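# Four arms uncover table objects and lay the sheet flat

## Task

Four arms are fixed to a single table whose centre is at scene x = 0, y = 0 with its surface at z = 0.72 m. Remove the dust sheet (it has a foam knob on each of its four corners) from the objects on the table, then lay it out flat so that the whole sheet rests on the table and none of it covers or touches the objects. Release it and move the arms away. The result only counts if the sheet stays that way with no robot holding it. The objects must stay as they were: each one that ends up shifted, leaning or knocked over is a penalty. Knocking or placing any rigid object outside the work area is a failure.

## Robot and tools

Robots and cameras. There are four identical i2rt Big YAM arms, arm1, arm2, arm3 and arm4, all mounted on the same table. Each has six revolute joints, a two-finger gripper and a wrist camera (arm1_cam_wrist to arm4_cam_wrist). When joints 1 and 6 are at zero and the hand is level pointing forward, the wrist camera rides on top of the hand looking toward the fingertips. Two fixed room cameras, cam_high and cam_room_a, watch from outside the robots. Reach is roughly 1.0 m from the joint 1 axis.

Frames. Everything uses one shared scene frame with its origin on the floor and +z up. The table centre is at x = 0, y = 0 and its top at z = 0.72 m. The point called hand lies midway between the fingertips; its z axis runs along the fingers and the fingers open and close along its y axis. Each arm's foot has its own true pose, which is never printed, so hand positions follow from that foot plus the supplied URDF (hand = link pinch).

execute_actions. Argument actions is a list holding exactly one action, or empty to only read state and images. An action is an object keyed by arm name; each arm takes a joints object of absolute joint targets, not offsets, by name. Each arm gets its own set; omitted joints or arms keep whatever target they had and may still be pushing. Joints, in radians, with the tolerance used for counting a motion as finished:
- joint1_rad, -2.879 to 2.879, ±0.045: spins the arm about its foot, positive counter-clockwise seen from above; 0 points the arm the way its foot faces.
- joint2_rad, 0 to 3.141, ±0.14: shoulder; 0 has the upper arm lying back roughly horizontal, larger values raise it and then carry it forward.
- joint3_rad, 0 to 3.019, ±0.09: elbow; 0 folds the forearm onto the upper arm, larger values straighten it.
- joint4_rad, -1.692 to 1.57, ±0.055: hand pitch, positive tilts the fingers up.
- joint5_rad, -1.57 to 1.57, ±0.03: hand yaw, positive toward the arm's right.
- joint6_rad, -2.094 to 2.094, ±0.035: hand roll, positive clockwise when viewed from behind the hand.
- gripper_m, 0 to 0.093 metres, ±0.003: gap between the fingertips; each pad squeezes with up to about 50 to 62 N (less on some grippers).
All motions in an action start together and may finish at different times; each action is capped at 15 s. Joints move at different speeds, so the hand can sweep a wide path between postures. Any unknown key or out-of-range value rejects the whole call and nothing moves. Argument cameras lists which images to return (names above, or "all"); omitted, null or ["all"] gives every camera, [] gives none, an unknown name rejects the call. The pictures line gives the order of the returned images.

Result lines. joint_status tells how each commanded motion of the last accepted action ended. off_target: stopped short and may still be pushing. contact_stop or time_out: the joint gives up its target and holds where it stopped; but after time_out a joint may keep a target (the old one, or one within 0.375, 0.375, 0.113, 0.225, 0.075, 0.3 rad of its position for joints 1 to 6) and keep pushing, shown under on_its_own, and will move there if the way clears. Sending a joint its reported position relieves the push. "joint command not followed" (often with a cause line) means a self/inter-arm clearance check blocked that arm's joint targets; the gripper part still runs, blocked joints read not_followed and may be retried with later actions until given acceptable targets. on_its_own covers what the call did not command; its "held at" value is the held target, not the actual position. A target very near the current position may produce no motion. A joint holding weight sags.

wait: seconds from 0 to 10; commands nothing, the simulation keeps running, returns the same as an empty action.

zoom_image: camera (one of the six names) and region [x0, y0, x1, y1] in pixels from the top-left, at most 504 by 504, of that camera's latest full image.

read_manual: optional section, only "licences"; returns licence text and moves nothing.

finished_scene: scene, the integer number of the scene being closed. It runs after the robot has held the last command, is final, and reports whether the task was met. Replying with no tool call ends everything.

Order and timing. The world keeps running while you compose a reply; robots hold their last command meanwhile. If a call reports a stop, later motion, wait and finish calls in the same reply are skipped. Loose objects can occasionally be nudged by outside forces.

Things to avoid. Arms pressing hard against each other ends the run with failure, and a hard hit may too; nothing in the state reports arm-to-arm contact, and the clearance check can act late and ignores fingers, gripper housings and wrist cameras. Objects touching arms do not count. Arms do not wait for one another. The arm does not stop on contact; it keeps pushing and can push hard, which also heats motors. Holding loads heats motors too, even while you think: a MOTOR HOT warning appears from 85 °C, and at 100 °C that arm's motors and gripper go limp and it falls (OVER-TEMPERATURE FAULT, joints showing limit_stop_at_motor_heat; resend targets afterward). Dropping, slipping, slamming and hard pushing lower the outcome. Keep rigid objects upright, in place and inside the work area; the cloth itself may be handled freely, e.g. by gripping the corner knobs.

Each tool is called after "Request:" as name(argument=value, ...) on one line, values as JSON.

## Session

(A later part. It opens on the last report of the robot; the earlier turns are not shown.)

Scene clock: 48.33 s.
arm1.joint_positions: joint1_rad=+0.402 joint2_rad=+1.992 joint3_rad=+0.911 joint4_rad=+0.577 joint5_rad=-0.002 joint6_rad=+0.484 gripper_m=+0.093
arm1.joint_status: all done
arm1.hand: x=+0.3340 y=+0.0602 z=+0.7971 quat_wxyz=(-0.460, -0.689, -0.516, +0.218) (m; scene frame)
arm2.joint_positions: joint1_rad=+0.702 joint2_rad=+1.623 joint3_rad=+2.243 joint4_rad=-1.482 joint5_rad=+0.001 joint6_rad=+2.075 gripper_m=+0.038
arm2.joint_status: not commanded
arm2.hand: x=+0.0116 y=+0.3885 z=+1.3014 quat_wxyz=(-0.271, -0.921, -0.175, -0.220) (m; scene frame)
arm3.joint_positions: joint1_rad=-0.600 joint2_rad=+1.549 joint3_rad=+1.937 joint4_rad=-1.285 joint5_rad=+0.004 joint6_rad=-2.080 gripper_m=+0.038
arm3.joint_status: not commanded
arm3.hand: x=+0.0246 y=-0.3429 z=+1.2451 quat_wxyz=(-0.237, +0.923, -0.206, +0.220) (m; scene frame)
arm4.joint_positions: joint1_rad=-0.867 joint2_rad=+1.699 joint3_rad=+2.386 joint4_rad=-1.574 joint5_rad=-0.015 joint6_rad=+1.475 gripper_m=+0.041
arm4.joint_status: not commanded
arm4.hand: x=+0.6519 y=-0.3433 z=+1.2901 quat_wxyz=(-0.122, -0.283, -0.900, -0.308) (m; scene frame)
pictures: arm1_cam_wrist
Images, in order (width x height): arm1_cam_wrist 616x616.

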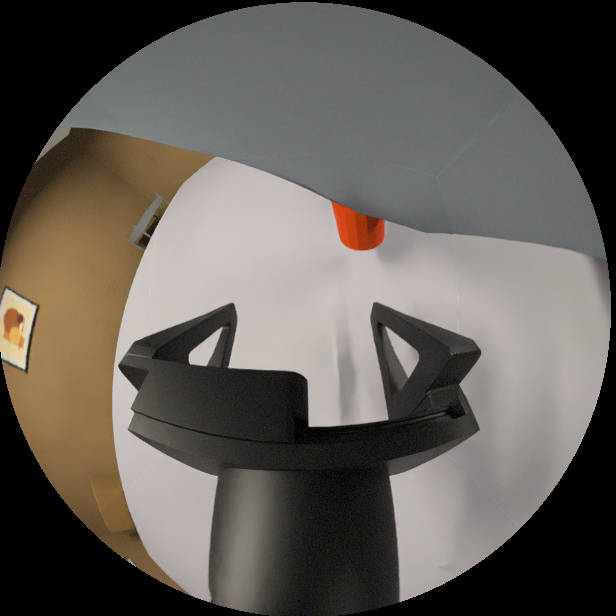

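Request:
execute_actions(actions=[{"arm1":{"joints":{"joint1_rad":0.335,"joint2_rad":2.075,"joint3_rad":1.115,"joint4_rad":0.49}}}], cameras=["arm1_cam_wrist","cam_room_a"])

Scene clock: 49.93 s.
arm1.joint_positions: joint1_rad=+0.329 joint2_rad=+2.062 joint3_rad=+1.084 joint4_rad=+0.506 joint5_rad=-0.002 joint6_rad=+0.485 gripper_m=+0.093
arm1.joint_status: all done
arm1.hand: x=+0.2960 y=-0.0060 z=+0.8086 quat_wxyz=(-0.464, -0.700, -0.486, +0.241) (m; scene frame)
arm2.joint_positions: joint1_rad=+0.702 joint2_rad=+1.623 joint3_rad=+2.243 joint4_rad=-1.482 joint5_rad=+0.001 joint6_rad=+2.075 gripper_m=+0.038
arm2.joint_status: not commanded
arm2.hand: x=+0.0116 y=+0.3885 z=+1.3014 quat_wxyz=(-0.271, -0.921, -0.175, -0.220) (m; scene frame)
arm3.joint_positions: joint1_rad=-0.600 joint2_rad=+1.549 joint3_rad=+1.937 joint4_rad=-1.285 joint5_rad=+0.004 joint6_rad=-2.080 gripper_m=+0.038
arm3.joint_status: not commanded
arm3.hand: x=+0.0246 y=-0.3429 z=+1.2451 quat_wxyz=(-0.237, +0.923, -0.206, +0.220) (m; scene frame)
arm4.joint_positions: joint1_rad=-0.867 joint2_rad=+1.699 joint3_rad=+2.386 joint4_rad=-1.574 joint5_rad=-0.015 joint6_rad=+1.475 gripper_m=+0.041
arm4.joint_status: not commanded
arm4.hand: x=+0.6519 y=-0.3433 z=+1.2901 quat_wxyz=(-0.122, -0.283, -0.900, -0.308) (m; scene frame)
pictures: arm1_cam_wrist, cam_room_a
Images, in order (width x height): arm1_cam_wrist 616x616, cam_room_a 504x504.

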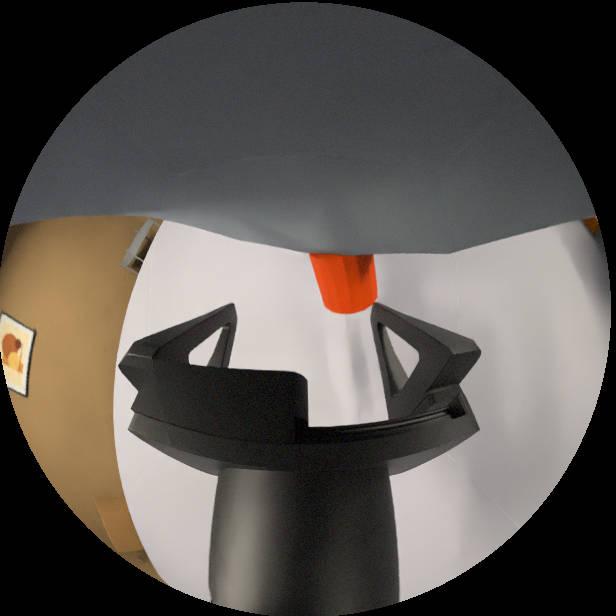

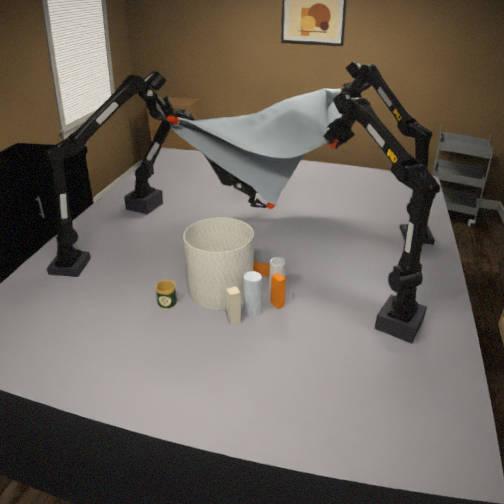

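Request:
execute_actions(actions=[{"arm1":{"joints":{"joint2_rad":2.09,"joint4_rad":0.68,"joint5_rad":0.16}}}], cameras=["arm1_cam_wrist"])

Scene clock: 51.23 s.
arm1.joint_positions: joint1_rad=+0.329 joint2_rad=+2.067 joint3_rad=+1.084 joint4_rad=+0.652 joint5_rad=+0.155 joint6_rad=+0.485 gripper_m=+0.093
arm1.joint_status: all done
arm1.hand: x=+0.2709 y=-0.0208 z=+0.8393 quat_wxyz=(-0.486, -0.692, -0.425, +0.324) (m; scene frame)
arm2.joint_positions: joint1_rad=+0.702 joint2_rad=+1.623 joint3_rad=+2.243 joint4_rad=-1.482 joint5_rad=+0.001 joint6_rad=+2.075 gripper_m=+0.038
arm2.joint_status: not commanded
arm2.hand: x=+0.0116 y=+0.3885 z=+1.3014 quat_wxyz=(-0.271, -0.921, -0.175, -0.220) (m; scene frame)
arm3.joint_positions: joint1_rad=-0.600 joint2_rad=+1.549 joint3_rad=+1.937 joint4_rad=-1.285 joint5_rad=+0.004 joint6_rad=-2.080 gripper_m=+0.038
arm3.joint_status: not commanded
arm3.hand: x=+0.0246 y=-0.3429 z=+1.2451 quat_wxyz=(-0.237, +0.923, -0.206, +0.220) (m; scene frame)
arm4.joint_positions: joint1_rad=-0.867 joint2_rad=+1.699 joint3_rad=+2.386 joint4_rad=-1.574 joint5_rad=-0.015 joint6_rad=+1.475 gripper_m=+0.041
arm4.joint_status: not commanded
arm4.hand: x=+0.6519 y=-0.3433 z=+1.2901 quat_wxyz=(-0.122, -0.283, -0.900, -0.308) (m; scene frame)
pictures: arm1_cam_wrist
Images, in order (width x height): arm1_cam_wrist 616x616.

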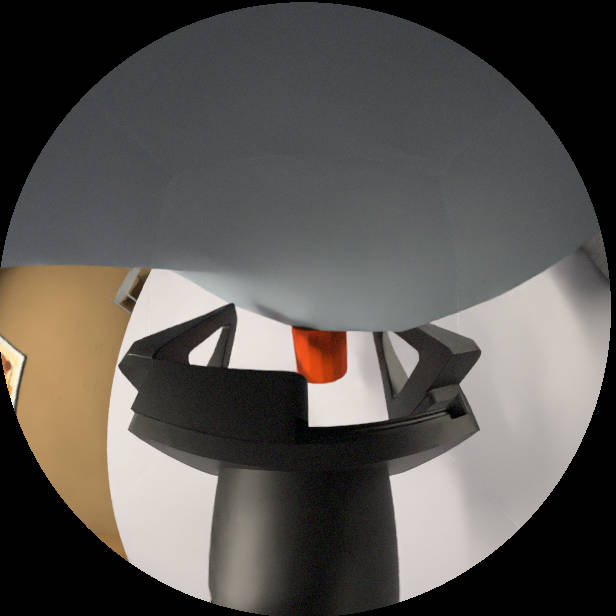

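Slight overshoot; split the difference on pitch.

Request:
execute_actions(actions=[{"arm1":{"joints":{"joint4_rad":0.56}}}], cameras=["arm1_cam_wrist"])

Request:
execute_actions(actions=[{"arm1":{"joints":{"gripper_m":0.01}}}], cameras=["arm1_cam_wrist"])

Scene clock: 52.87 s.
arm1.joint_positions: joint1_rad=+0.329 joint2_rad=+2.067 joint3_rad=+1.084 joint4_rad=+0.576 joint5_rad=+0.155 joint6_rad=+0.485 gripper_m=+0.093
arm1.joint_status: all done
arm1.hand: x=+0.2700 y=-0.0142 z=+0.8217 quat_wxyz=(-0.457, -0.708, -0.439, +0.311) (m; scene frame)
arm2.joint_positions: joint1_rad=+0.702 joint2_rad=+1.623 joint3_rad=+2.243 joint4_rad=-1.482 joint5_rad=+0.001 joint6_rad=+2.075 gripper_m=+0.038
arm2.joint_status: not commanded
arm2.hand: x=+0.0116 y=+0.3885 z=+1.3014 quat_wxyz=(-0.271, -0.921, -0.175, -0.220) (m; scene frame)
arm3.joint_positions: joint1_rad=-0.600 joint2_rad=+1.549 joint3_rad=+1.937 joint4_rad=-1.285 joint5_rad=+0.004 joint6_rad=-2.080 gripper_m=+0.038
arm3.joint_status: not commanded
arm3.hand: x=+0.0246 y=-0.3429 z=+1.2451 quat_wxyz=(-0.237, +0.923, -0.206, +0.220) (m; scene frame)
arm4.joint_positions: joint1_rad=-0.867 joint2_rad=+1.699 joint3_rad=+2.386 joint4_rad=-1.574 joint5_rad=-0.015 joint6_rad=+1.475 gripper_m=+0.041
arm4.joint_status: not commanded
arm4.hand: x=+0.6519 y=-0.3433 z=+1.2901 quat_wxyz=(-0.122, -0.283, -0.900, -0.308) (m; scene frame)
pictures: arm1_cam_wrist
Images, in order (width x height): arm1_cam_wrist 616x616.

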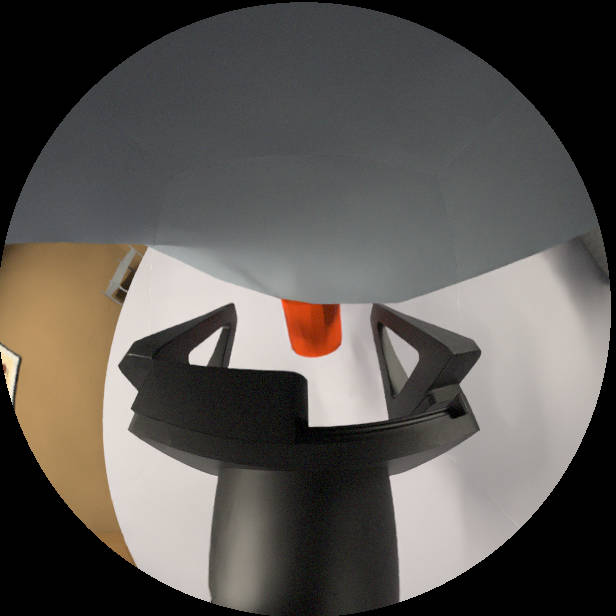

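Scene clock: 53.57 s.
arm1.joint_positions: joint1_rad=+0.329 joint2_rad=+2.067 joint3_rad=+1.084 joint4_rad=+0.576 joint5_rad=+0.156 joint6_rad=+0.486 gripper_m=+0.010
arm1.joint_status: all done
arm1.hand: x=+0.2699 y=-0.0142 z=+0.8217 quat_wxyz=(-0.457, -0.708, -0.439, +0.311) (m; scene frame)
arm2.joint_positions: joint1_rad=+0.702 joint2_rad=+1.623 joint3_rad=+2.243 joint4_rad=-1.482 joint5_rad=+0.001 joint6_rad=+2.075 gripper_m=+0.038
arm2.joint_status: not commanded
arm2.hand: x=+0.0116 y=+0.3885 z=+1.3014 quat_wxyz=(-0.271, -0.921, -0.175, -0.220) (m; scene frame)
arm3.joint_positions: joint1_rad=-0.600 joint2_rad=+1.549 joint3_rad=+1.937 joint4_rad=-1.285 joint5_rad=+0.004 joint6_rad=-2.080 gripper_m=+0.038
arm3.joint_status: not commanded
arm3.hand: x=+0.0246 y=-0.3429 z=+1.2451 quat_wxyz=(-0.237, +0.923, -0.206, +0.220) (m; scene frame)
arm4.joint_positions: joint1_rad=-0.867 joint2_rad=+1.699 joint3_rad=+2.386 joint4_rad=-1.574 joint5_rad=-0.015 joint6_rad=+1.475 gripper_m=+0.041
arm4.joint_status: not commanded
arm4.hand: x=+0.6519 y=-0.3433 z=+1.2901 quat_wxyz=(-0.122, -0.283, -0.900, -0.308) (m; scene frame)
pictures: arm1_cam_wrist
Images, in order (width x height): arm1_cam_wrist 616x616.

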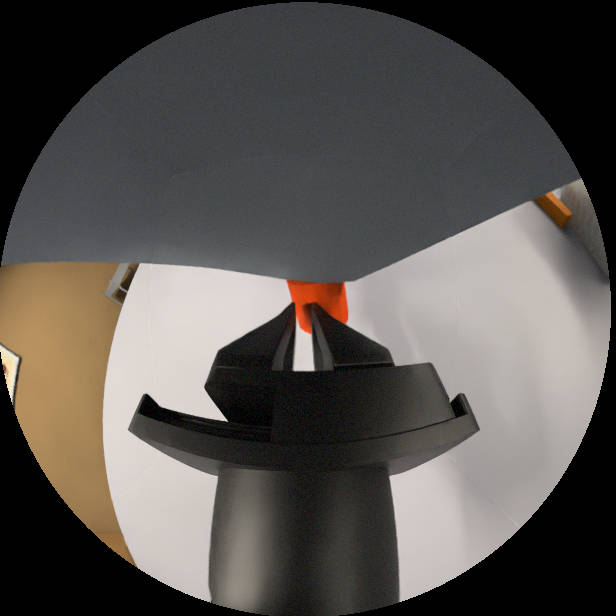

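Request:
execute_actions(actions=[{"arm1":{"joints":{"gripper_m":0.093,"joint2_rad":2.335,"joint3_rad":1.21,"joint4_rad":1.17,"joint6_rad":0.3}}}], cameras=["arm1_cam_wrist","cam_room_a"])

Scene clock: 55.70 s.
arm1.joint_positions: joint1_rad=+0.331 joint2_rad=+2.336 joint3_rad=+1.193 joint4_rad=+1.143 joint5_rad=+0.158 joint6_rad=+0.315 gripper_m=+0.093
arm1.joint_status: all done
arm1.hand: x=+0.2755 y=-0.0517 z=+0.8139 quat_wxyz=(-0.567, -0.578, -0.407, +0.424) (m; scene frame)
arm2.joint_positions: joint1_rad=+0.702 joint2_rad=+1.623 joint3_rad=+2.243 joint4_rad=-1.482 joint5_rad=+0.001 joint6_rad=+2.075 gripper_m=+0.038
arm2.joint_status: not commanded
arm2.hand: x=+0.0116 y=+0.3885 z=+1.3014 quat_wxyz=(-0.271, -0.921, -0.175, -0.220) (m; scene frame)
arm3.joint_positions: joint1_rad=-0.600 joint2_rad=+1.549 joint3_rad=+1.937 joint4_rad=-1.285 joint5_rad=+0.004 joint6_rad=-2.080 gripper_m=+0.038
arm3.joint_status: not commanded
arm3.hand: x=+0.0246 y=-0.3429 z=+1.2451 quat_wxyz=(-0.237, +0.923, -0.206, +0.220) (m; scene frame)
arm4.joint_positions: joint1_rad=-0.867 joint2_rad=+1.699 joint3_rad=+2.386 joint4_rad=-1.574 joint5_rad=-0.015 joint6_rad=+1.475 gripper_m=+0.041
arm4.joint_status: not commanded
arm4.hand: x=+0.6519 y=-0.3433 z=+1.2901 quat_wxyz=(-0.122, -0.283, -0.900, -0.308) (m; scene frame)
pictures: arm1_cam_wrist, cam_room_a
Images, in order (width x height): arm1_cam_wrist 616x616, cam_room_a 504x504.

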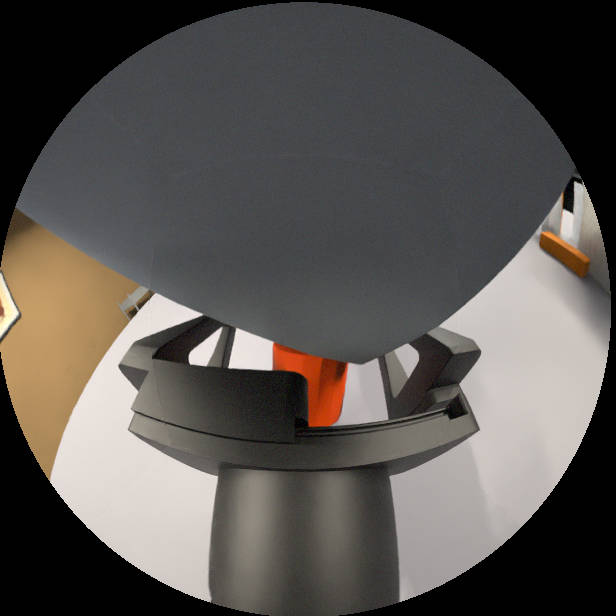

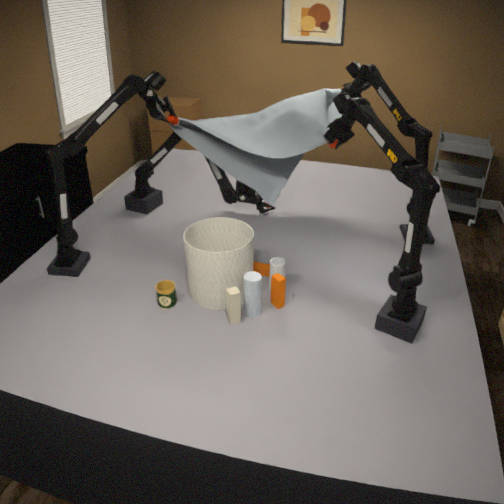

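Request:
execute_actions(actions=[{"arm1":{"joints":{"joint4_rad":1.05}}}], cameras=["arm1_cam_wrist"])

Request:
execute_actions(actions=[{"arm1":{"joints":{"gripper_m":0.01}}}], cameras=["arm1_cam_wrist"])

Scene clock: 57.03 s.
arm1.joint_positions: joint1_rad=+0.331 joint2_rad=+2.336 joint3_rad=+1.193 joint4_rad=+1.066 joint5_rad=+0.158 joint6_rad=+0.315 gripper_m=+0.093
arm1.joint_status: all done
arm1.hand: x=+0.2754 y=-0.0510 z=+0.7954 quat_wxyz=(-0.542, -0.597, -0.425, +0.411) (m; scene frame)
arm2.joint_positions: joint1_rad=+0.702 joint2_rad=+1.623 joint3_rad=+2.243 joint4_rad=-1.482 joint5_rad=+0.001 joint6_rad=+2.075 gripper_m=+0.038
arm2.joint_status: not commanded
arm2.hand: x=+0.0116 y=+0.3885 z=+1.3014 quat_wxyz=(-0.271, -0.921, -0.175, -0.220) (m; scene frame)
arm3.joint_positions: joint1_rad=-0.600 joint2_rad=+1.549 joint3_rad=+1.937 joint4_rad=-1.285 joint5_rad=+0.004 joint6_rad=-2.080 gripper_m=+0.038
arm3.joint_status: not commanded
arm3.hand: x=+0.0246 y=-0.3429 z=+1.2451 quat_wxyz=(-0.237, +0.923, -0.206, +0.220) (m; scene frame)
arm4.joint_positions: joint1_rad=-0.867 joint2_rad=+1.699 joint3_rad=+2.386 joint4_rad=-1.574 joint5_rad=-0.015 joint6_rad=+1.475 gripper_m=+0.041
arm4.joint_status: not commanded
arm4.hand: x=+0.6519 y=-0.3433 z=+1.2901 quat_wxyz=(-0.122, -0.283, -0.900, -0.308) (m; scene frame)
pictures: arm1_cam_wrist
Images, in order (width x height): arm1_cam_wrist 616x616.

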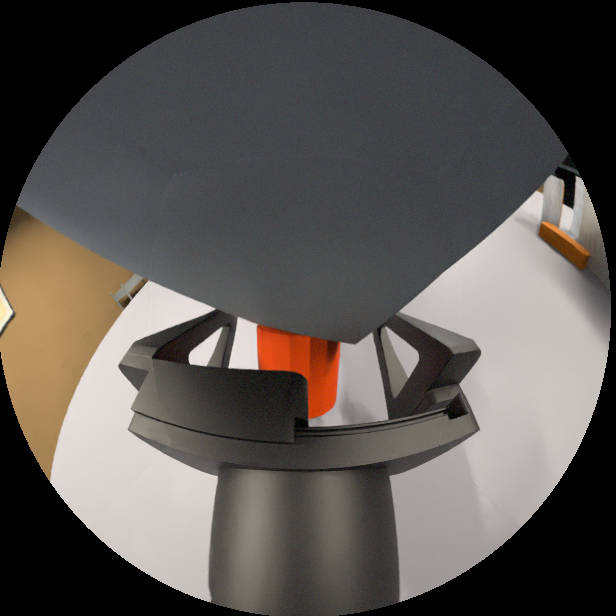

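Scene clock: 57.73 s.
arm1.joint_positions: joint1_rad=+0.331 joint2_rad=+2.336 joint3_rad=+1.193 joint4_rad=+1.066 joint5_rad=+0.158 joint6_rad=+0.314 gripper_m=+0.036
arm1.joint_status: gripper_m off_target (ended at +0.036, target +0.010)
arm1.hand: x=+0.2754 y=-0.0510 z=+0.7954 quat_wxyz=(-0.542, -0.596, -0.425, +0.412) (m; scene frame)
arm2.joint_positions: joint1_rad=+0.702 joint2_rad=+1.623 joint3_rad=+2.243 joint4_rad=-1.482 joint5_rad=+0.001 joint6_rad=+2.075 gripper_m=+0.038
arm2.joint_status: not commanded
arm2.hand: x=+0.0116 y=+0.3885 z=+1.3014 quat_wxyz=(-0.271, -0.921, -0.175, -0.220) (m; scene frame)
arm3.joint_positions: joint1_rad=-0.600 joint2_rad=+1.549 joint3_rad=+1.937 joint4_rad=-1.285 joint5_rad=+0.004 joint6_rad=-2.080 gripper_m=+0.038
arm3.joint_status: not commanded
arm3.hand: x=+0.0246 y=-0.3429 z=+1.2451 quat_wxyz=(-0.237, +0.923, -0.206, +0.220) (m; scene frame)
arm4.joint_positions: joint1_rad=-0.867 joint2_rad=+1.699 joint3_rad=+2.386 joint4_rad=-1.574 joint5_rad=-0.015 joint6_rad=+1.475 gripper_m=+0.041
arm4.joint_status: not commanded
arm4.hand: x=+0.6519 y=-0.3433 z=+1.2901 quat_wxyz=(-0.122, -0.283, -0.900, -0.308) (m; scene frame)
pictures: arm1_cam_wrist
Images, in order (width x height): arm1_cam_wrist 616x616.

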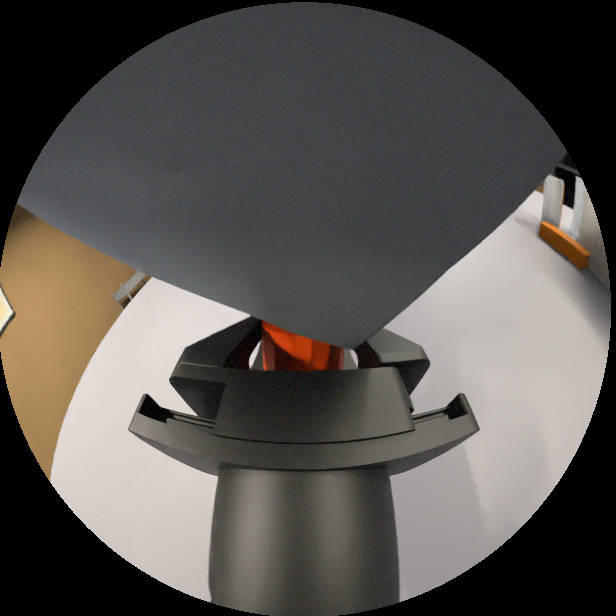

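Request:
execute_actions(actions=[{"arm1":{"joints":{"joint1_rad":0.85,"joint2_rad":1.75,"joint3_rad":1.15,"joint4_rad":0,"joint5_rad":0,"joint6_rad":0.9}},"arm2":{"joints":{"joint2_rad":1.72,"joint3_rad":1.85,"joint4_rad":-1.45}},"arm3":{"joints":{"joint2_rad":1.74,"joint3_rad":1.76,"joint4_rad":-1.35}},"arm4":{"joints":{"joint2_rad":1.8,"joint3_rad":2.0,"joint4_rad":-1.5}}}], cameras=["cam_high"])

Request:
execute_actions(actions=[{"arm1":{"joints":{"joint1_rad":1.22,"joint2_rad":1.78,"joint3_rad":1.69,"joint4_rad":-1.28,"joint6_rad":2.0}},"arm2":{"joints":{"joint2_rad":1.77,"joint3_rad":1.78,"joint4_rad":-1.39}},"arm3":{"joints":{"joint2_rad":1.78,"joint3_rad":1.72,"joint4_rad":-1.32}},"arm4":{"joints":{"joint2_rad":1.84,"joint3_rad":1.92,"joint4_rad":-1.455}}}])

Scene clock: 60.77 s.
arm1.joint_positions: joint1_rad=+0.851 joint2_rad=+1.738 joint3_rad=+1.136 joint4_rad=+0.015 joint5_rad=+0.000 joint6_rad=+0.883 gripper_m=+0.036
arm1.joint_status: all done
arm1.hand: x=+0.6134 y=+0.1458 z=+0.9444 quat_wxyz=(-0.473, -0.692, -0.546, +0.010) (m; scene frame)
arm2.joint_positions: joint1_rad=+0.702 joint2_rad=+1.723 joint3_rad=+1.854 joint4_rad=-1.443 joint5_rad=+0.000 joint6_rad=+2.083 gripper_m=+0.038
arm2.joint_status: all done
arm2.hand: x=+0.0177 y=+0.3822 z=+1.0681 quat_wxyz=(-0.102, -0.975, -0.181, -0.082) (m; scene frame)
arm3.joint_positions: joint1_rad=-0.600 joint2_rad=+1.735 joint3_rad=+1.748 joint4_rad=-1.332 joint5_rad=+0.004 joint6_rad=-2.081 gripper_m=+0.038
arm3.joint_status: all done
arm3.hand: x=+0.0276 y=-0.3425 z=+1.0418 quat_wxyz=(-0.084, +0.969, -0.216, +0.084) (m; scene frame)
arm4.joint_positions: joint1_rad=-0.867 joint2_rad=+1.822 joint3_rad=+1.969 joint4_rad=-1.527 joint5_rad=-0.013 joint6_rad=+1.475 gripper_m=+0.041
arm4.joint_status: all done
arm4.hand: x=+0.6614 y=-0.3307 z=+1.0359 quat_wxyz=(-0.028, -0.300, -0.950, -0.087) (m; scene frame)
pictures: cam_high
Images, in order (width x height): cam_high 504x504.

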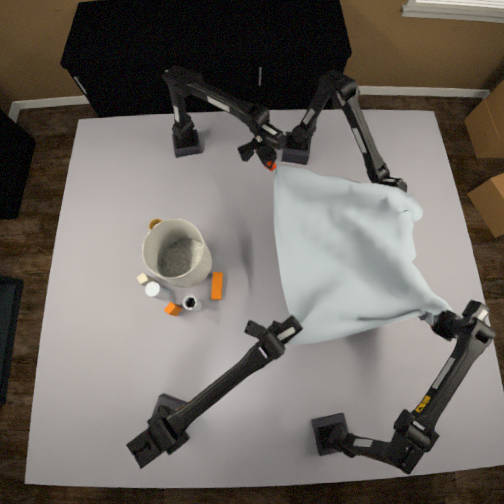

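Scene clock: 62.67 s.
arm1.joint_positions: joint1_rad=+1.217 joint2_rad=+1.787 joint3_rad=+1.633 joint4_rad=-1.264 joint5_rad=+0.003 joint6_rad=+1.983 gripper_m=+0.036
arm1.joint_status: all done
arm1.hand: x=+0.7042 y=+0.3722 z=+0.9883 quat_wxyz=(-0.060, -0.952, -0.296, -0.048) (m; scene frame)
arm2.joint_positions: joint1_rad=+0.702 joint2_rad=+1.769 joint3_rad=+1.791 joint4_rad=-1.366 joint5_rad=-0.002 joint6_rad=+2.094 gripper_m=+0.038
arm2.joint_status: all done
arm2.hand: x=+0.0275 y=+0.3745 z=+1.0191 quat_wxyz=(-0.090, -0.977, -0.176, -0.074) (m; scene frame)
arm3.joint_positions: joint1_rad=-0.600 joint2_rad=+1.774 joint3_rad=+1.730 joint4_rad=-1.318 joint5_rad=+0.004 joint6_rad=-2.082 gripper_m=+0.038
arm3.joint_status: all done
arm3.hand: x=+0.0300 y=-0.3410 z=+1.0122 quat_wxyz=(-0.068, +0.971, -0.216, +0.069) (m; scene frame)
arm4.joint_positions: joint1_rad=-0.867 joint2_rad=+1.848 joint3_rad=+1.903 joint4_rad=-1.483 joint5_rad=-0.012 joint6_rad=+1.475 gripper_m=+0.041
arm4.joint_status: all done
arm4.hand: x=+0.6618 y=-0.3304 z=+0.9948 quat_wxyz=(-0.019, -0.301, -0.951, -0.065) (m; scene frame)
pictures: arm1_cam_wrist, arm2_cam_wrist, arm3_cam_wrist, arm4_cam_wrist, cam_high, cam_room_a
Images, in order (width x height): arm1_cam_wrist 616x616, arm2_cam_wrist 616x616, arm3_cam_wrist 616x616, arm4_cam_wrist 616x616, cam_high 504x504, cam_room_a 504x504.

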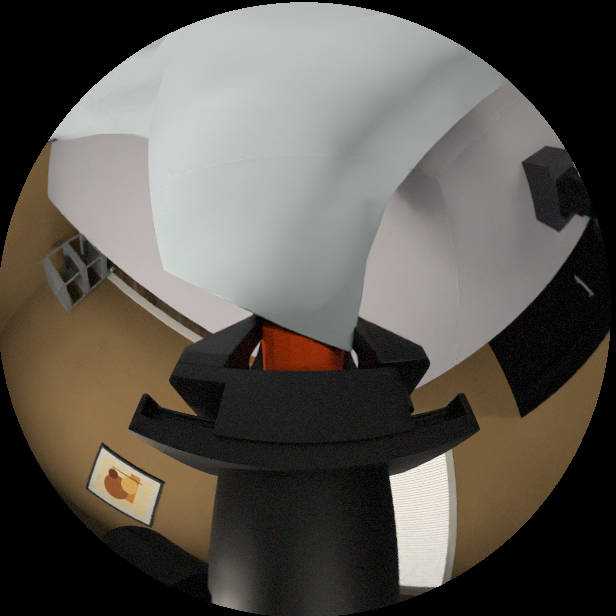

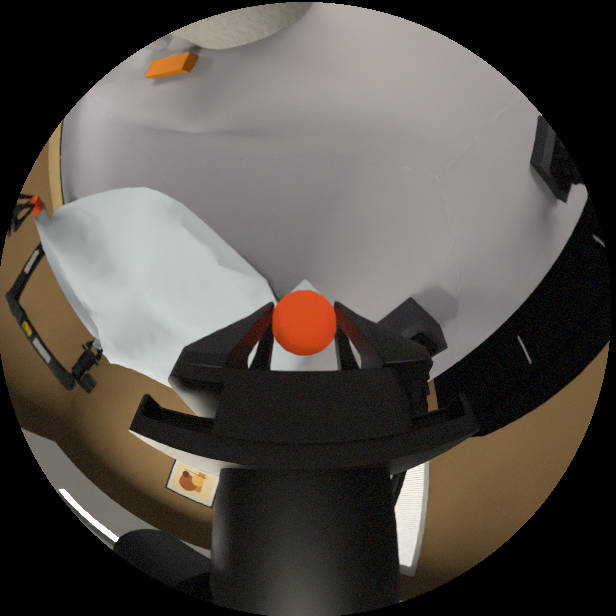

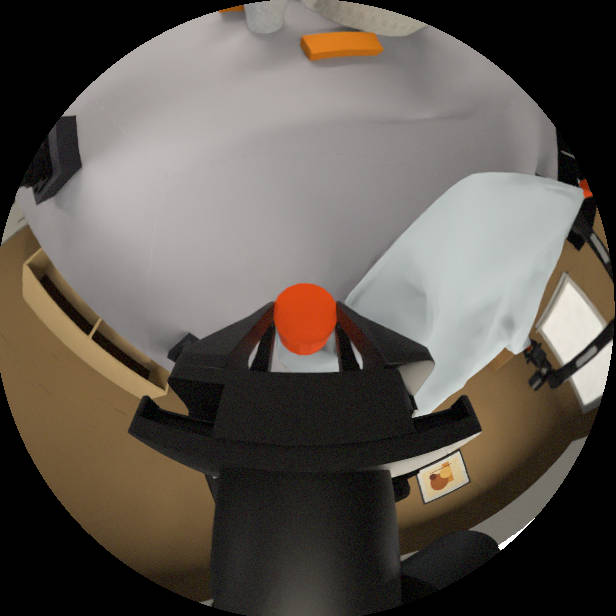

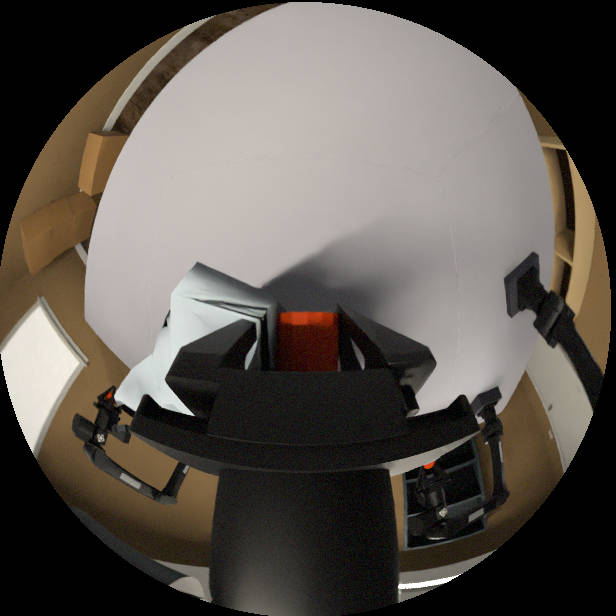

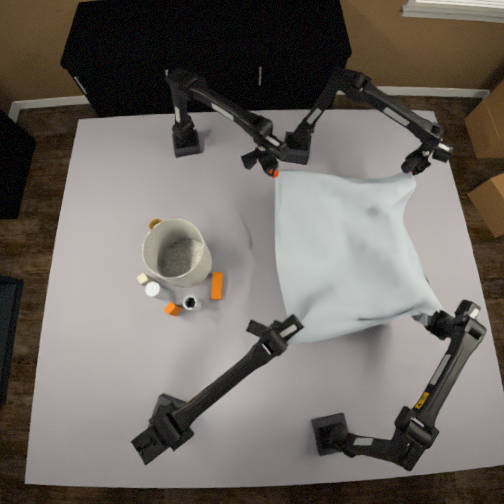

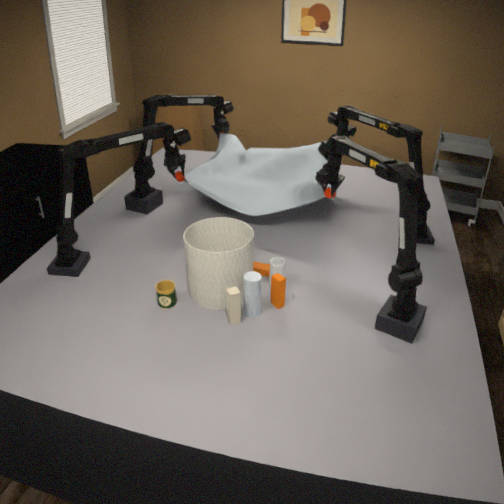

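Request:
execute_actions(actions=[{"arm1":{"joints":{"joint1_rad":1.285,"joint2_rad":2.11,"joint3_rad":1.575,"joint4_rad":-1.01}},"arm2":{"joints":{"joint2_rad":1.97,"joint3_rad":1.46,"joint4_rad":-1.04}},"arm3":{"joints":{"joint1_rad":-0.62,"joint2_rad":1.98,"joint3_rad":1.38,"joint4_rad":-0.95}},"arm4":{"joints":{"joint1_rad":-0.94,"joint2_rad":2.03,"joint3_rad":1.62,"joint4_rad":-1.12}}}], cameras=["cam_high"])

Request:
execute_actions(actions=[{"arm4":{"joints":{"gripper_m":0.093}}}], cameras=[])

Request:
execute_actions(actions=[{"arm4":{"joints":{"joint2_rad":1.88,"joint4_rad":-1.27}}}])

Scene clock: 65.93 s.
arm1.joint_positions: joint1_rad=+1.287 joint2_rad=+2.142 joint3_rad=+1.544 joint4_rad=-1.027 joint5_rad=+0.003 joint6_rad=+1.988 gripper_m=+0.036
arm1.joint_status: all done
arm1.hand: x=+0.7261 y=+0.4059 z=+0.7561 quat_wxyz=(+0.017, -0.945, -0.327, +0.020) (m; scene frame)
arm2.joint_positions: joint1_rad=+0.702 joint2_rad=+1.957 joint3_rad=+1.464 joint4_rad=-1.043 joint5_rad=-0.003 joint6_rad=+2.093 gripper_m=+0.038
arm2.joint_status: all done
arm2.hand: x=+0.0063 y=+0.3909 z=+0.7908 quat_wxyz=(-0.016, -0.984, -0.178, -0.012) (m; scene frame)
arm3.joint_positions: joint1_rad=-0.618 joint2_rad=+1.962 joint3_rad=+1.389 joint4_rad=-0.943 joint5_rad=+0.009 joint6_rad=-2.084 gripper_m=+0.038
arm3.joint_status: all done
arm3.hand: x=+0.0073 y=-0.3730 z=+0.7846 quat_wxyz=(-0.009, +0.974, -0.225, +0.020) (m; scene frame)
arm4.joint_positions: joint1_rad=-0.903 joint2_rad=+2.027 joint3_rad=+1.598 joint4_rad=-1.156 joint5_rad=-0.023 joint6_rad=+1.456 gripper_m=+0.041
arm4.joint_status: all done
arm4.hand: x=+0.6656 y=-0.3544 z=+0.7768 quat_wxyz=(+0.017, -0.310, -0.951, +0.005) (m; scene frame)
pictures: cam_high
Images, in order (width x height): cam_high 504x504.

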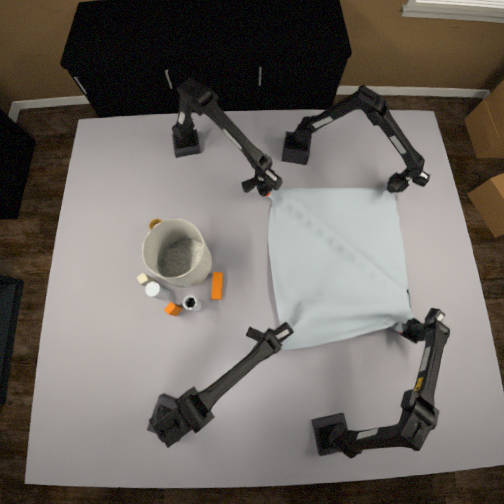

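Scene clock: 66.93 s.
arm1.joint_positions: joint1_rad=+1.287 joint2_rad=+2.142 joint3_rad=+1.544 joint4_rad=-1.027 joint5_rad=+0.003 joint6_rad=+1.988 gripper_m=+0.036
arm1.joint_status: not commanded
arm1.hand: x=+0.7261 y=+0.4059 z=+0.7561 quat_wxyz=(+0.017, -0.945, -0.327, +0.020) (m; scene frame)
arm2.joint_positions: joint1_rad=+0.702 joint2_rad=+1.957 joint3_rad=+1.464 joint4_rad=-1.043 joint5_rad=-0.003 joint6_rad=+2.092 gripper_m=+0.038
arm2.joint_status: not commanded
arm2.hand: x=+0.0063 y=+0.3909 z=+0.7908 quat_wxyz=(-0.016, -0.984, -0.178, -0.012) (m; scene frame)
arm3.joint_positions: joint1_rad=-0.618 joint2_rad=+1.962 joint3_rad=+1.389 joint4_rad=-0.943 joint5_rad=+0.003 joint6_rad=-2.084 gripper_m=+0.038
arm3.joint_status: not commanded
arm3.hand: x=+0.0067 y=-0.3722 z=+0.7845 quat_wxyz=(-0.011, +0.974, -0.225, +0.018) (m; scene frame)
arm4.joint_positions: joint1_rad=-0.928 joint2_rad=+2.027 joint3_rad=+1.598 joint4_rad=-1.130 joint5_rad=-0.004 joint6_rad=+1.484 gripper_m=+0.093
arm4.joint_status: all done
arm4.hand: x=+0.6837 y=-0.3626 z=+0.7766 quat_wxyz=(+0.003, -0.335, -0.942, -0.003) (m; scene frame)
pictures: none
No camera images: the call's "cameras" was empty. Leave "cameras" out to get every camera's image.

Scene clock: 67.97 s.
arm1.joint_positions: joint1_rad=+1.287 joint2_rad=+2.142 joint3_rad=+1.544 joint4_rad=-1.027 joint5_rad=+0.003 joint6_rad=+1.988 gripper_m=+0.036
arm1.joint_status: not commanded
arm1.hand: x=+0.7261 y=+0.4059 z=+0.7561 quat_wxyz=(+0.017, -0.945, -0.327, +0.020) (m; scene frame)
arm2.joint_positions: joint1_rad=+0.702 joint2_rad=+1.957 joint3_rad=+1.464 joint4_rad=-1.043 joint5_rad=-0.003 joint6_rad=+2.092 gripper_m=+0.038
arm2.joint_status: not commanded
arm2.hand: x=+0.0063 y=+0.3909 z=+0.7908 quat_wxyz=(-0.016, -0.984, -0.178, -0.012) (m; scene frame)
arm3.joint_positions: joint1_rad=-0.618 joint2_rad=+1.962 joint3_rad=+1.389 joint4_rad=-0.943 joint5_rad=+0.001 joint6_rad=-2.084 gripper_m=+0.038
arm3.joint_status: not commanded
arm3.hand: x=+0.0066 y=-0.3720 z=+0.7845 quat_wxyz=(-0.012, +0.974, -0.225, +0.017) (m; scene frame)
arm4.joint_positions: joint1_rad=-0.928 joint2_rad=+1.876 joint3_rad=+1.598 joint4_rad=-1.261 joint5_rad=-0.003 joint6_rad=+1.486 gripper_m=+0.093
arm4.joint_status: all done
arm4.hand: x=+0.6676 y=-0.3797 z=+0.8622 quat_wxyz=(-0.002, -0.336, -0.942, -0.012) (m; scene frame)
pictures: arm1_cam_wrist, arm2_cam_wrist, arm3_cam_wrist, arm4_cam_wrist, cam_high, cam_room_a
Images, in order (width x height): arm1_cam_wrist 616x616, arm2_cam_wrist 616x616, arm3_cam_wrist 616x616, arm4_cam_wrist 616x616, cam_high 504x504, cam_room_a 504x504.

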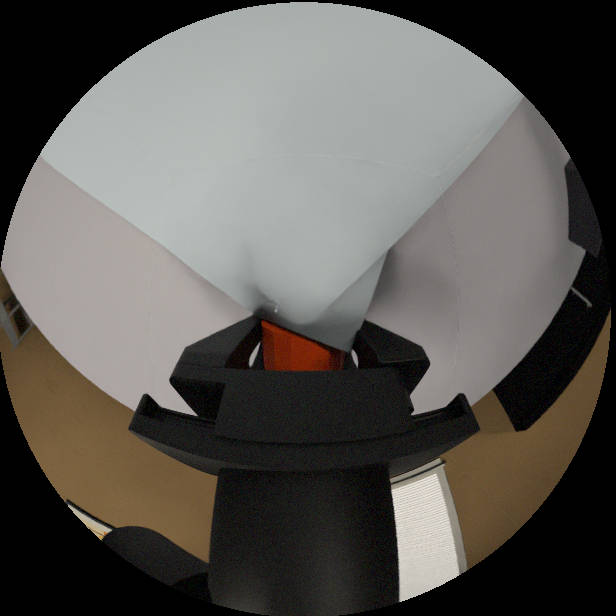

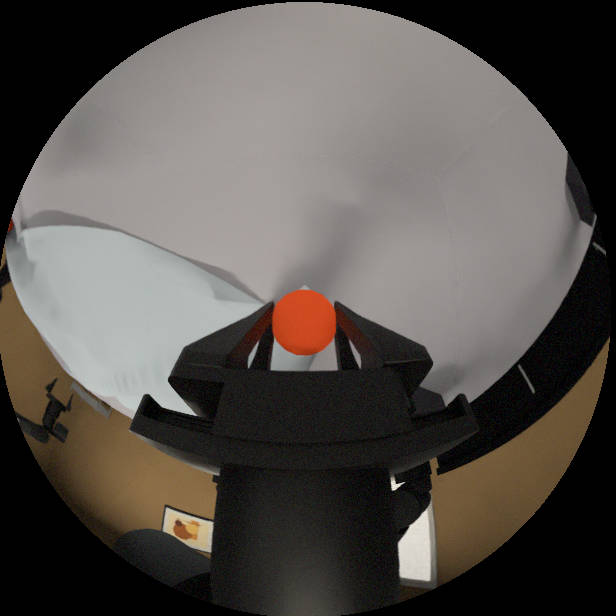

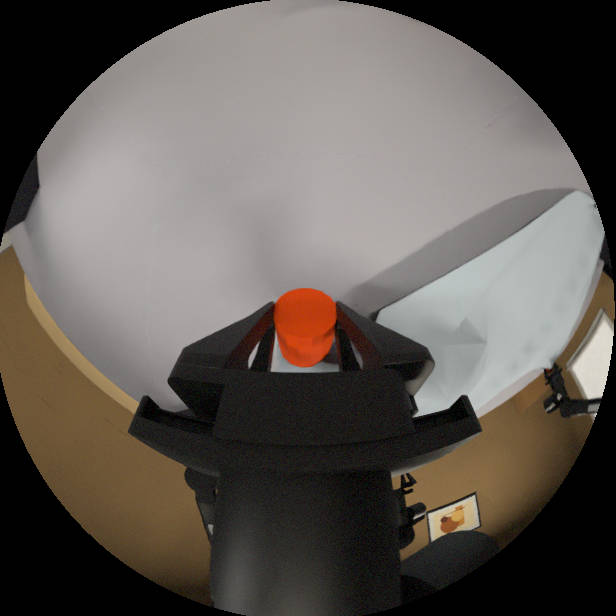

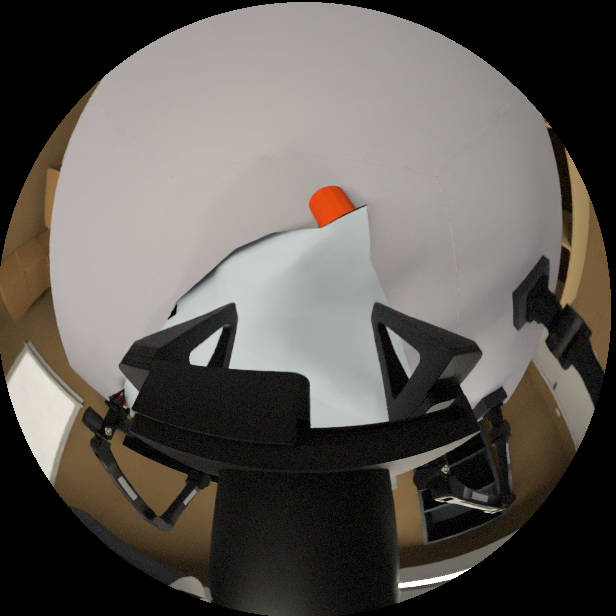

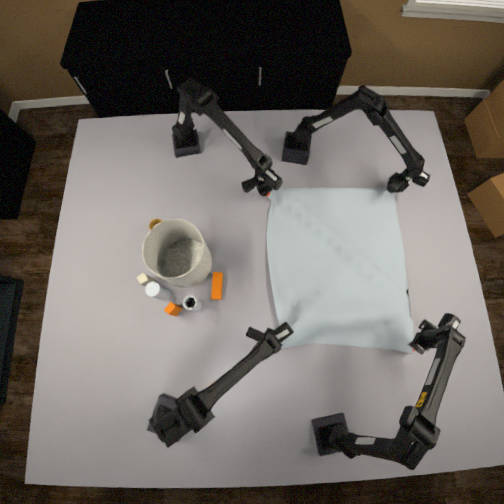

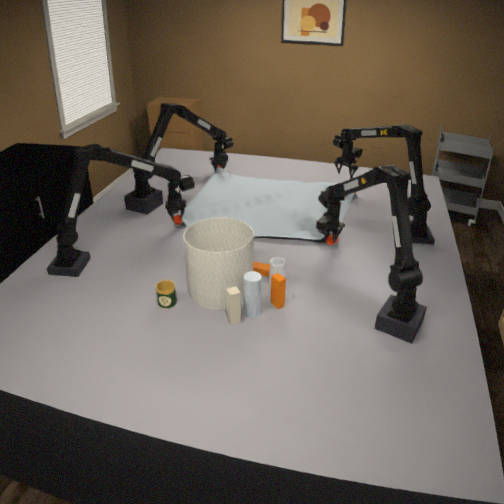

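Request:
execute_actions(actions=[{"arm1":{"joints":{"gripper_m":0.093}},"arm2":{"joints":{"gripper_m":0.093}},"arm3":{"joints":{"gripper_m":0.093}}}], cameras=[])

Request:
execute_actions(actions=[{"arm1":{"joints":{"joint2_rad":1.5,"joint4_rad":-1.5}},"arm2":{"joints":{"joint2_rad":1.4,"joint4_rad":-1.5}},"arm3":{"joints":{"joint2_rad":1.35,"joint4_rad":-1.5}},"arm4":{"joints":{"joint2_rad":1.5,"joint4_rad":-1.6}}}])

Scene clock: 69.93 s.
arm1.joint_positions: joint1_rad=+1.287 joint2_rad=+2.142 joint3_rad=+1.544 joint4_rad=-1.027 joint5_rad=+0.003 joint6_rad=+1.988 gripper_m=+0.093
arm1.joint_status: all done
arm1.hand: x=+0.7261 y=+0.4059 z=+0.7561 quat_wxyz=(+0.017, -0.945, -0.327, +0.020) (m; scene frame)
arm2.joint_positions: joint1_rad=+0.702 joint2_rad=+1.957 joint3_rad=+1.464 joint4_rad=-1.043 joint5_rad=-0.003 joint6_rad=+2.090 gripper_m=+0.093
arm2.joint_status: all done
arm2.hand: x=+0.0063 y=+0.3909 z=+0.7908 quat_wxyz=(-0.016, -0.984, -0.179, -0.012) (m; scene frame)
arm3.joint_positions: joint1_rad=-0.618 joint2_rad=+1.962 joint3_rad=+1.389 joint4_rad=-0.943 joint5_rad=+0.001 joint6_rad=-2.084 gripper_m=+0.093
arm3.joint_status: all done
arm3.hand: x=+0.0066 y=-0.3720 z=+0.7845 quat_wxyz=(-0.012, +0.974, -0.225, +0.017) (m; scene frame)
arm4.joint_positions: joint1_rad=-0.928 joint2_rad=+1.876 joint3_rad=+1.598 joint4_rad=-1.261 joint5_rad=-0.003 joint6_rad=+1.486 gripper_m=+0.093
arm4.joint_status: not commanded
arm4.hand: x=+0.6676 y=-0.3797 z=+0.8622 quat_wxyz=(-0.002, -0.336, -0.942, -0.012) (m; scene frame)
pictures: none
No camera images: the call's "cameras" was empty. Leave "cameras" out to get every camera's image.

Scene clock: 71.50 s.
arm1.joint_positions: joint1_rad=+1.287 joint2_rad=+1.489 joint3_rad=+1.557 joint4_rad=-1.487 joint5_rad=+0.003 joint6_rad=+1.988 gripper_m=+0.093
arm1.joint_status: all done
arm1.hand: x=+0.6297 y=+0.4578 z=+1.1000 quat_wxyz=(-0.058, -0.942, -0.326, -0.050) (m; scene frame)
arm2.joint_positions: joint1_rad=+0.702 joint2_rad=+1.392 joint3_rad=+1.457 joint4_rad=-1.484 joint5_rad=-0.003 joint6_rad=+2.089 gripper_m=+0.093
arm2.joint_status: all done
arm2.hand: x=-0.0960 y=+0.4772 z=+1.0580 quat_wxyz=(-0.061, -0.981, -0.180, -0.050) (m; scene frame)
arm3.joint_positions: joint1_rad=-0.618 joint2_rad=+1.346 joint3_rad=+1.377 joint4_rad=-1.489 joint5_rad=+0.001 joint6_rad=-2.084 gripper_m=+0.093
arm3.joint_status: all done
arm3.hand: x=-0.1153 y=-0.4530 z=+1.0674 quat_wxyz=(-0.033, +0.973, -0.225, +0.037) (m; scene frame)
arm4.joint_positions: joint1_rad=-0.928 joint2_rad=+1.512 joint3_rad=+1.598 joint4_rad=-1.593 joint5_rad=-0.003 joint6_rad=+1.487 gripper_m=+0.093
arm4.joint_status: all done
arm4.hand: x=+0.5911 y=-0.4595 z=+1.0422 quat_wxyz=(-0.008, -0.336, -0.941, -0.026) (m; scene frame)
pictures: arm1_cam_wrist, arm2_cam_wrist, arm3_cam_wrist, arm4_cam_wrist, cam_high, cam_room_a
Images, in order (width x height): arm1_cam_wrist 616x616, arm2_cam_wrist 616x616, arm3_cam_wrist 616x616, arm4_cam_wrist 616x616, cam_high 504x504, cam_room_a 504x504.

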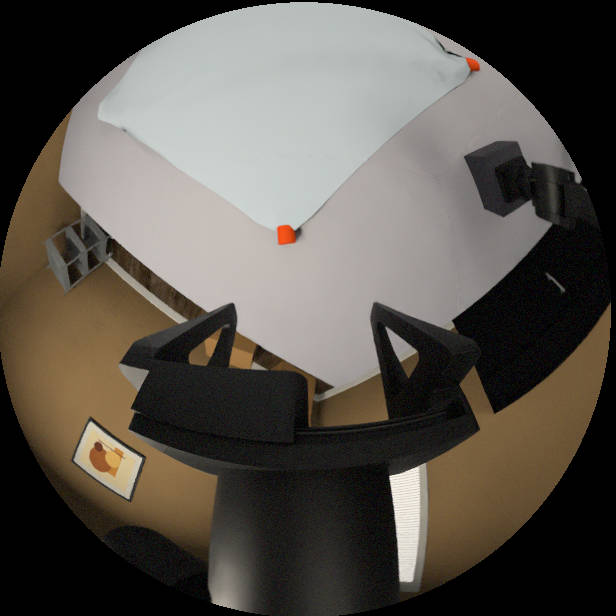

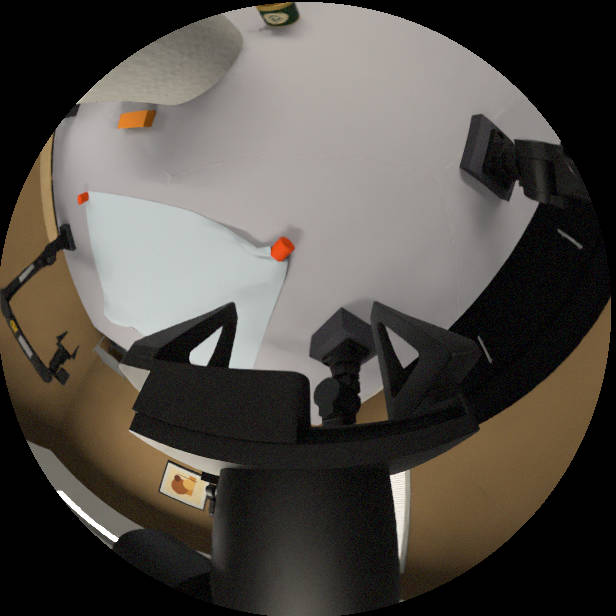

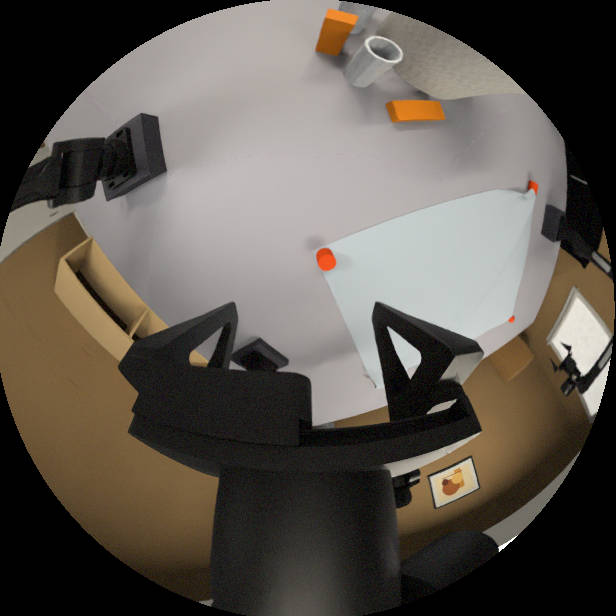

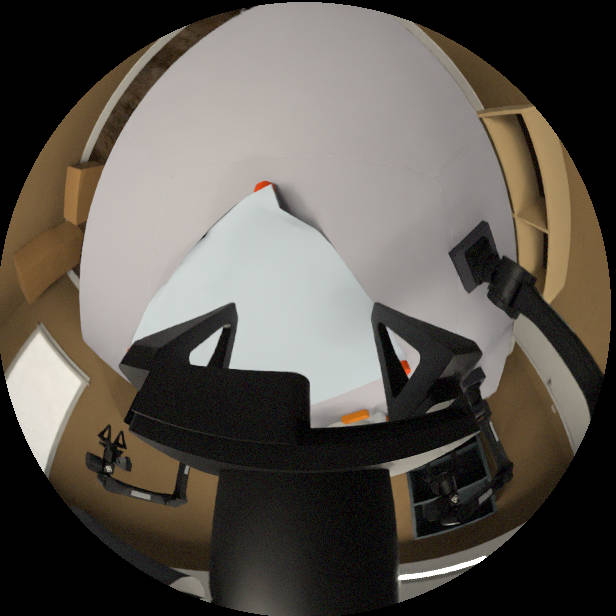

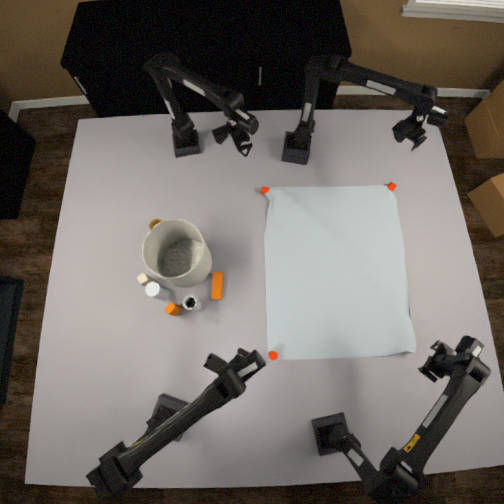

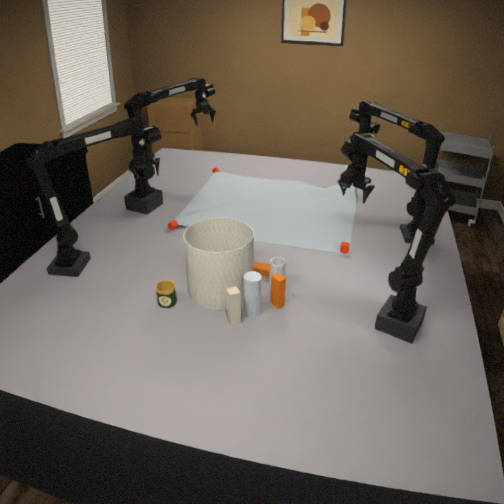

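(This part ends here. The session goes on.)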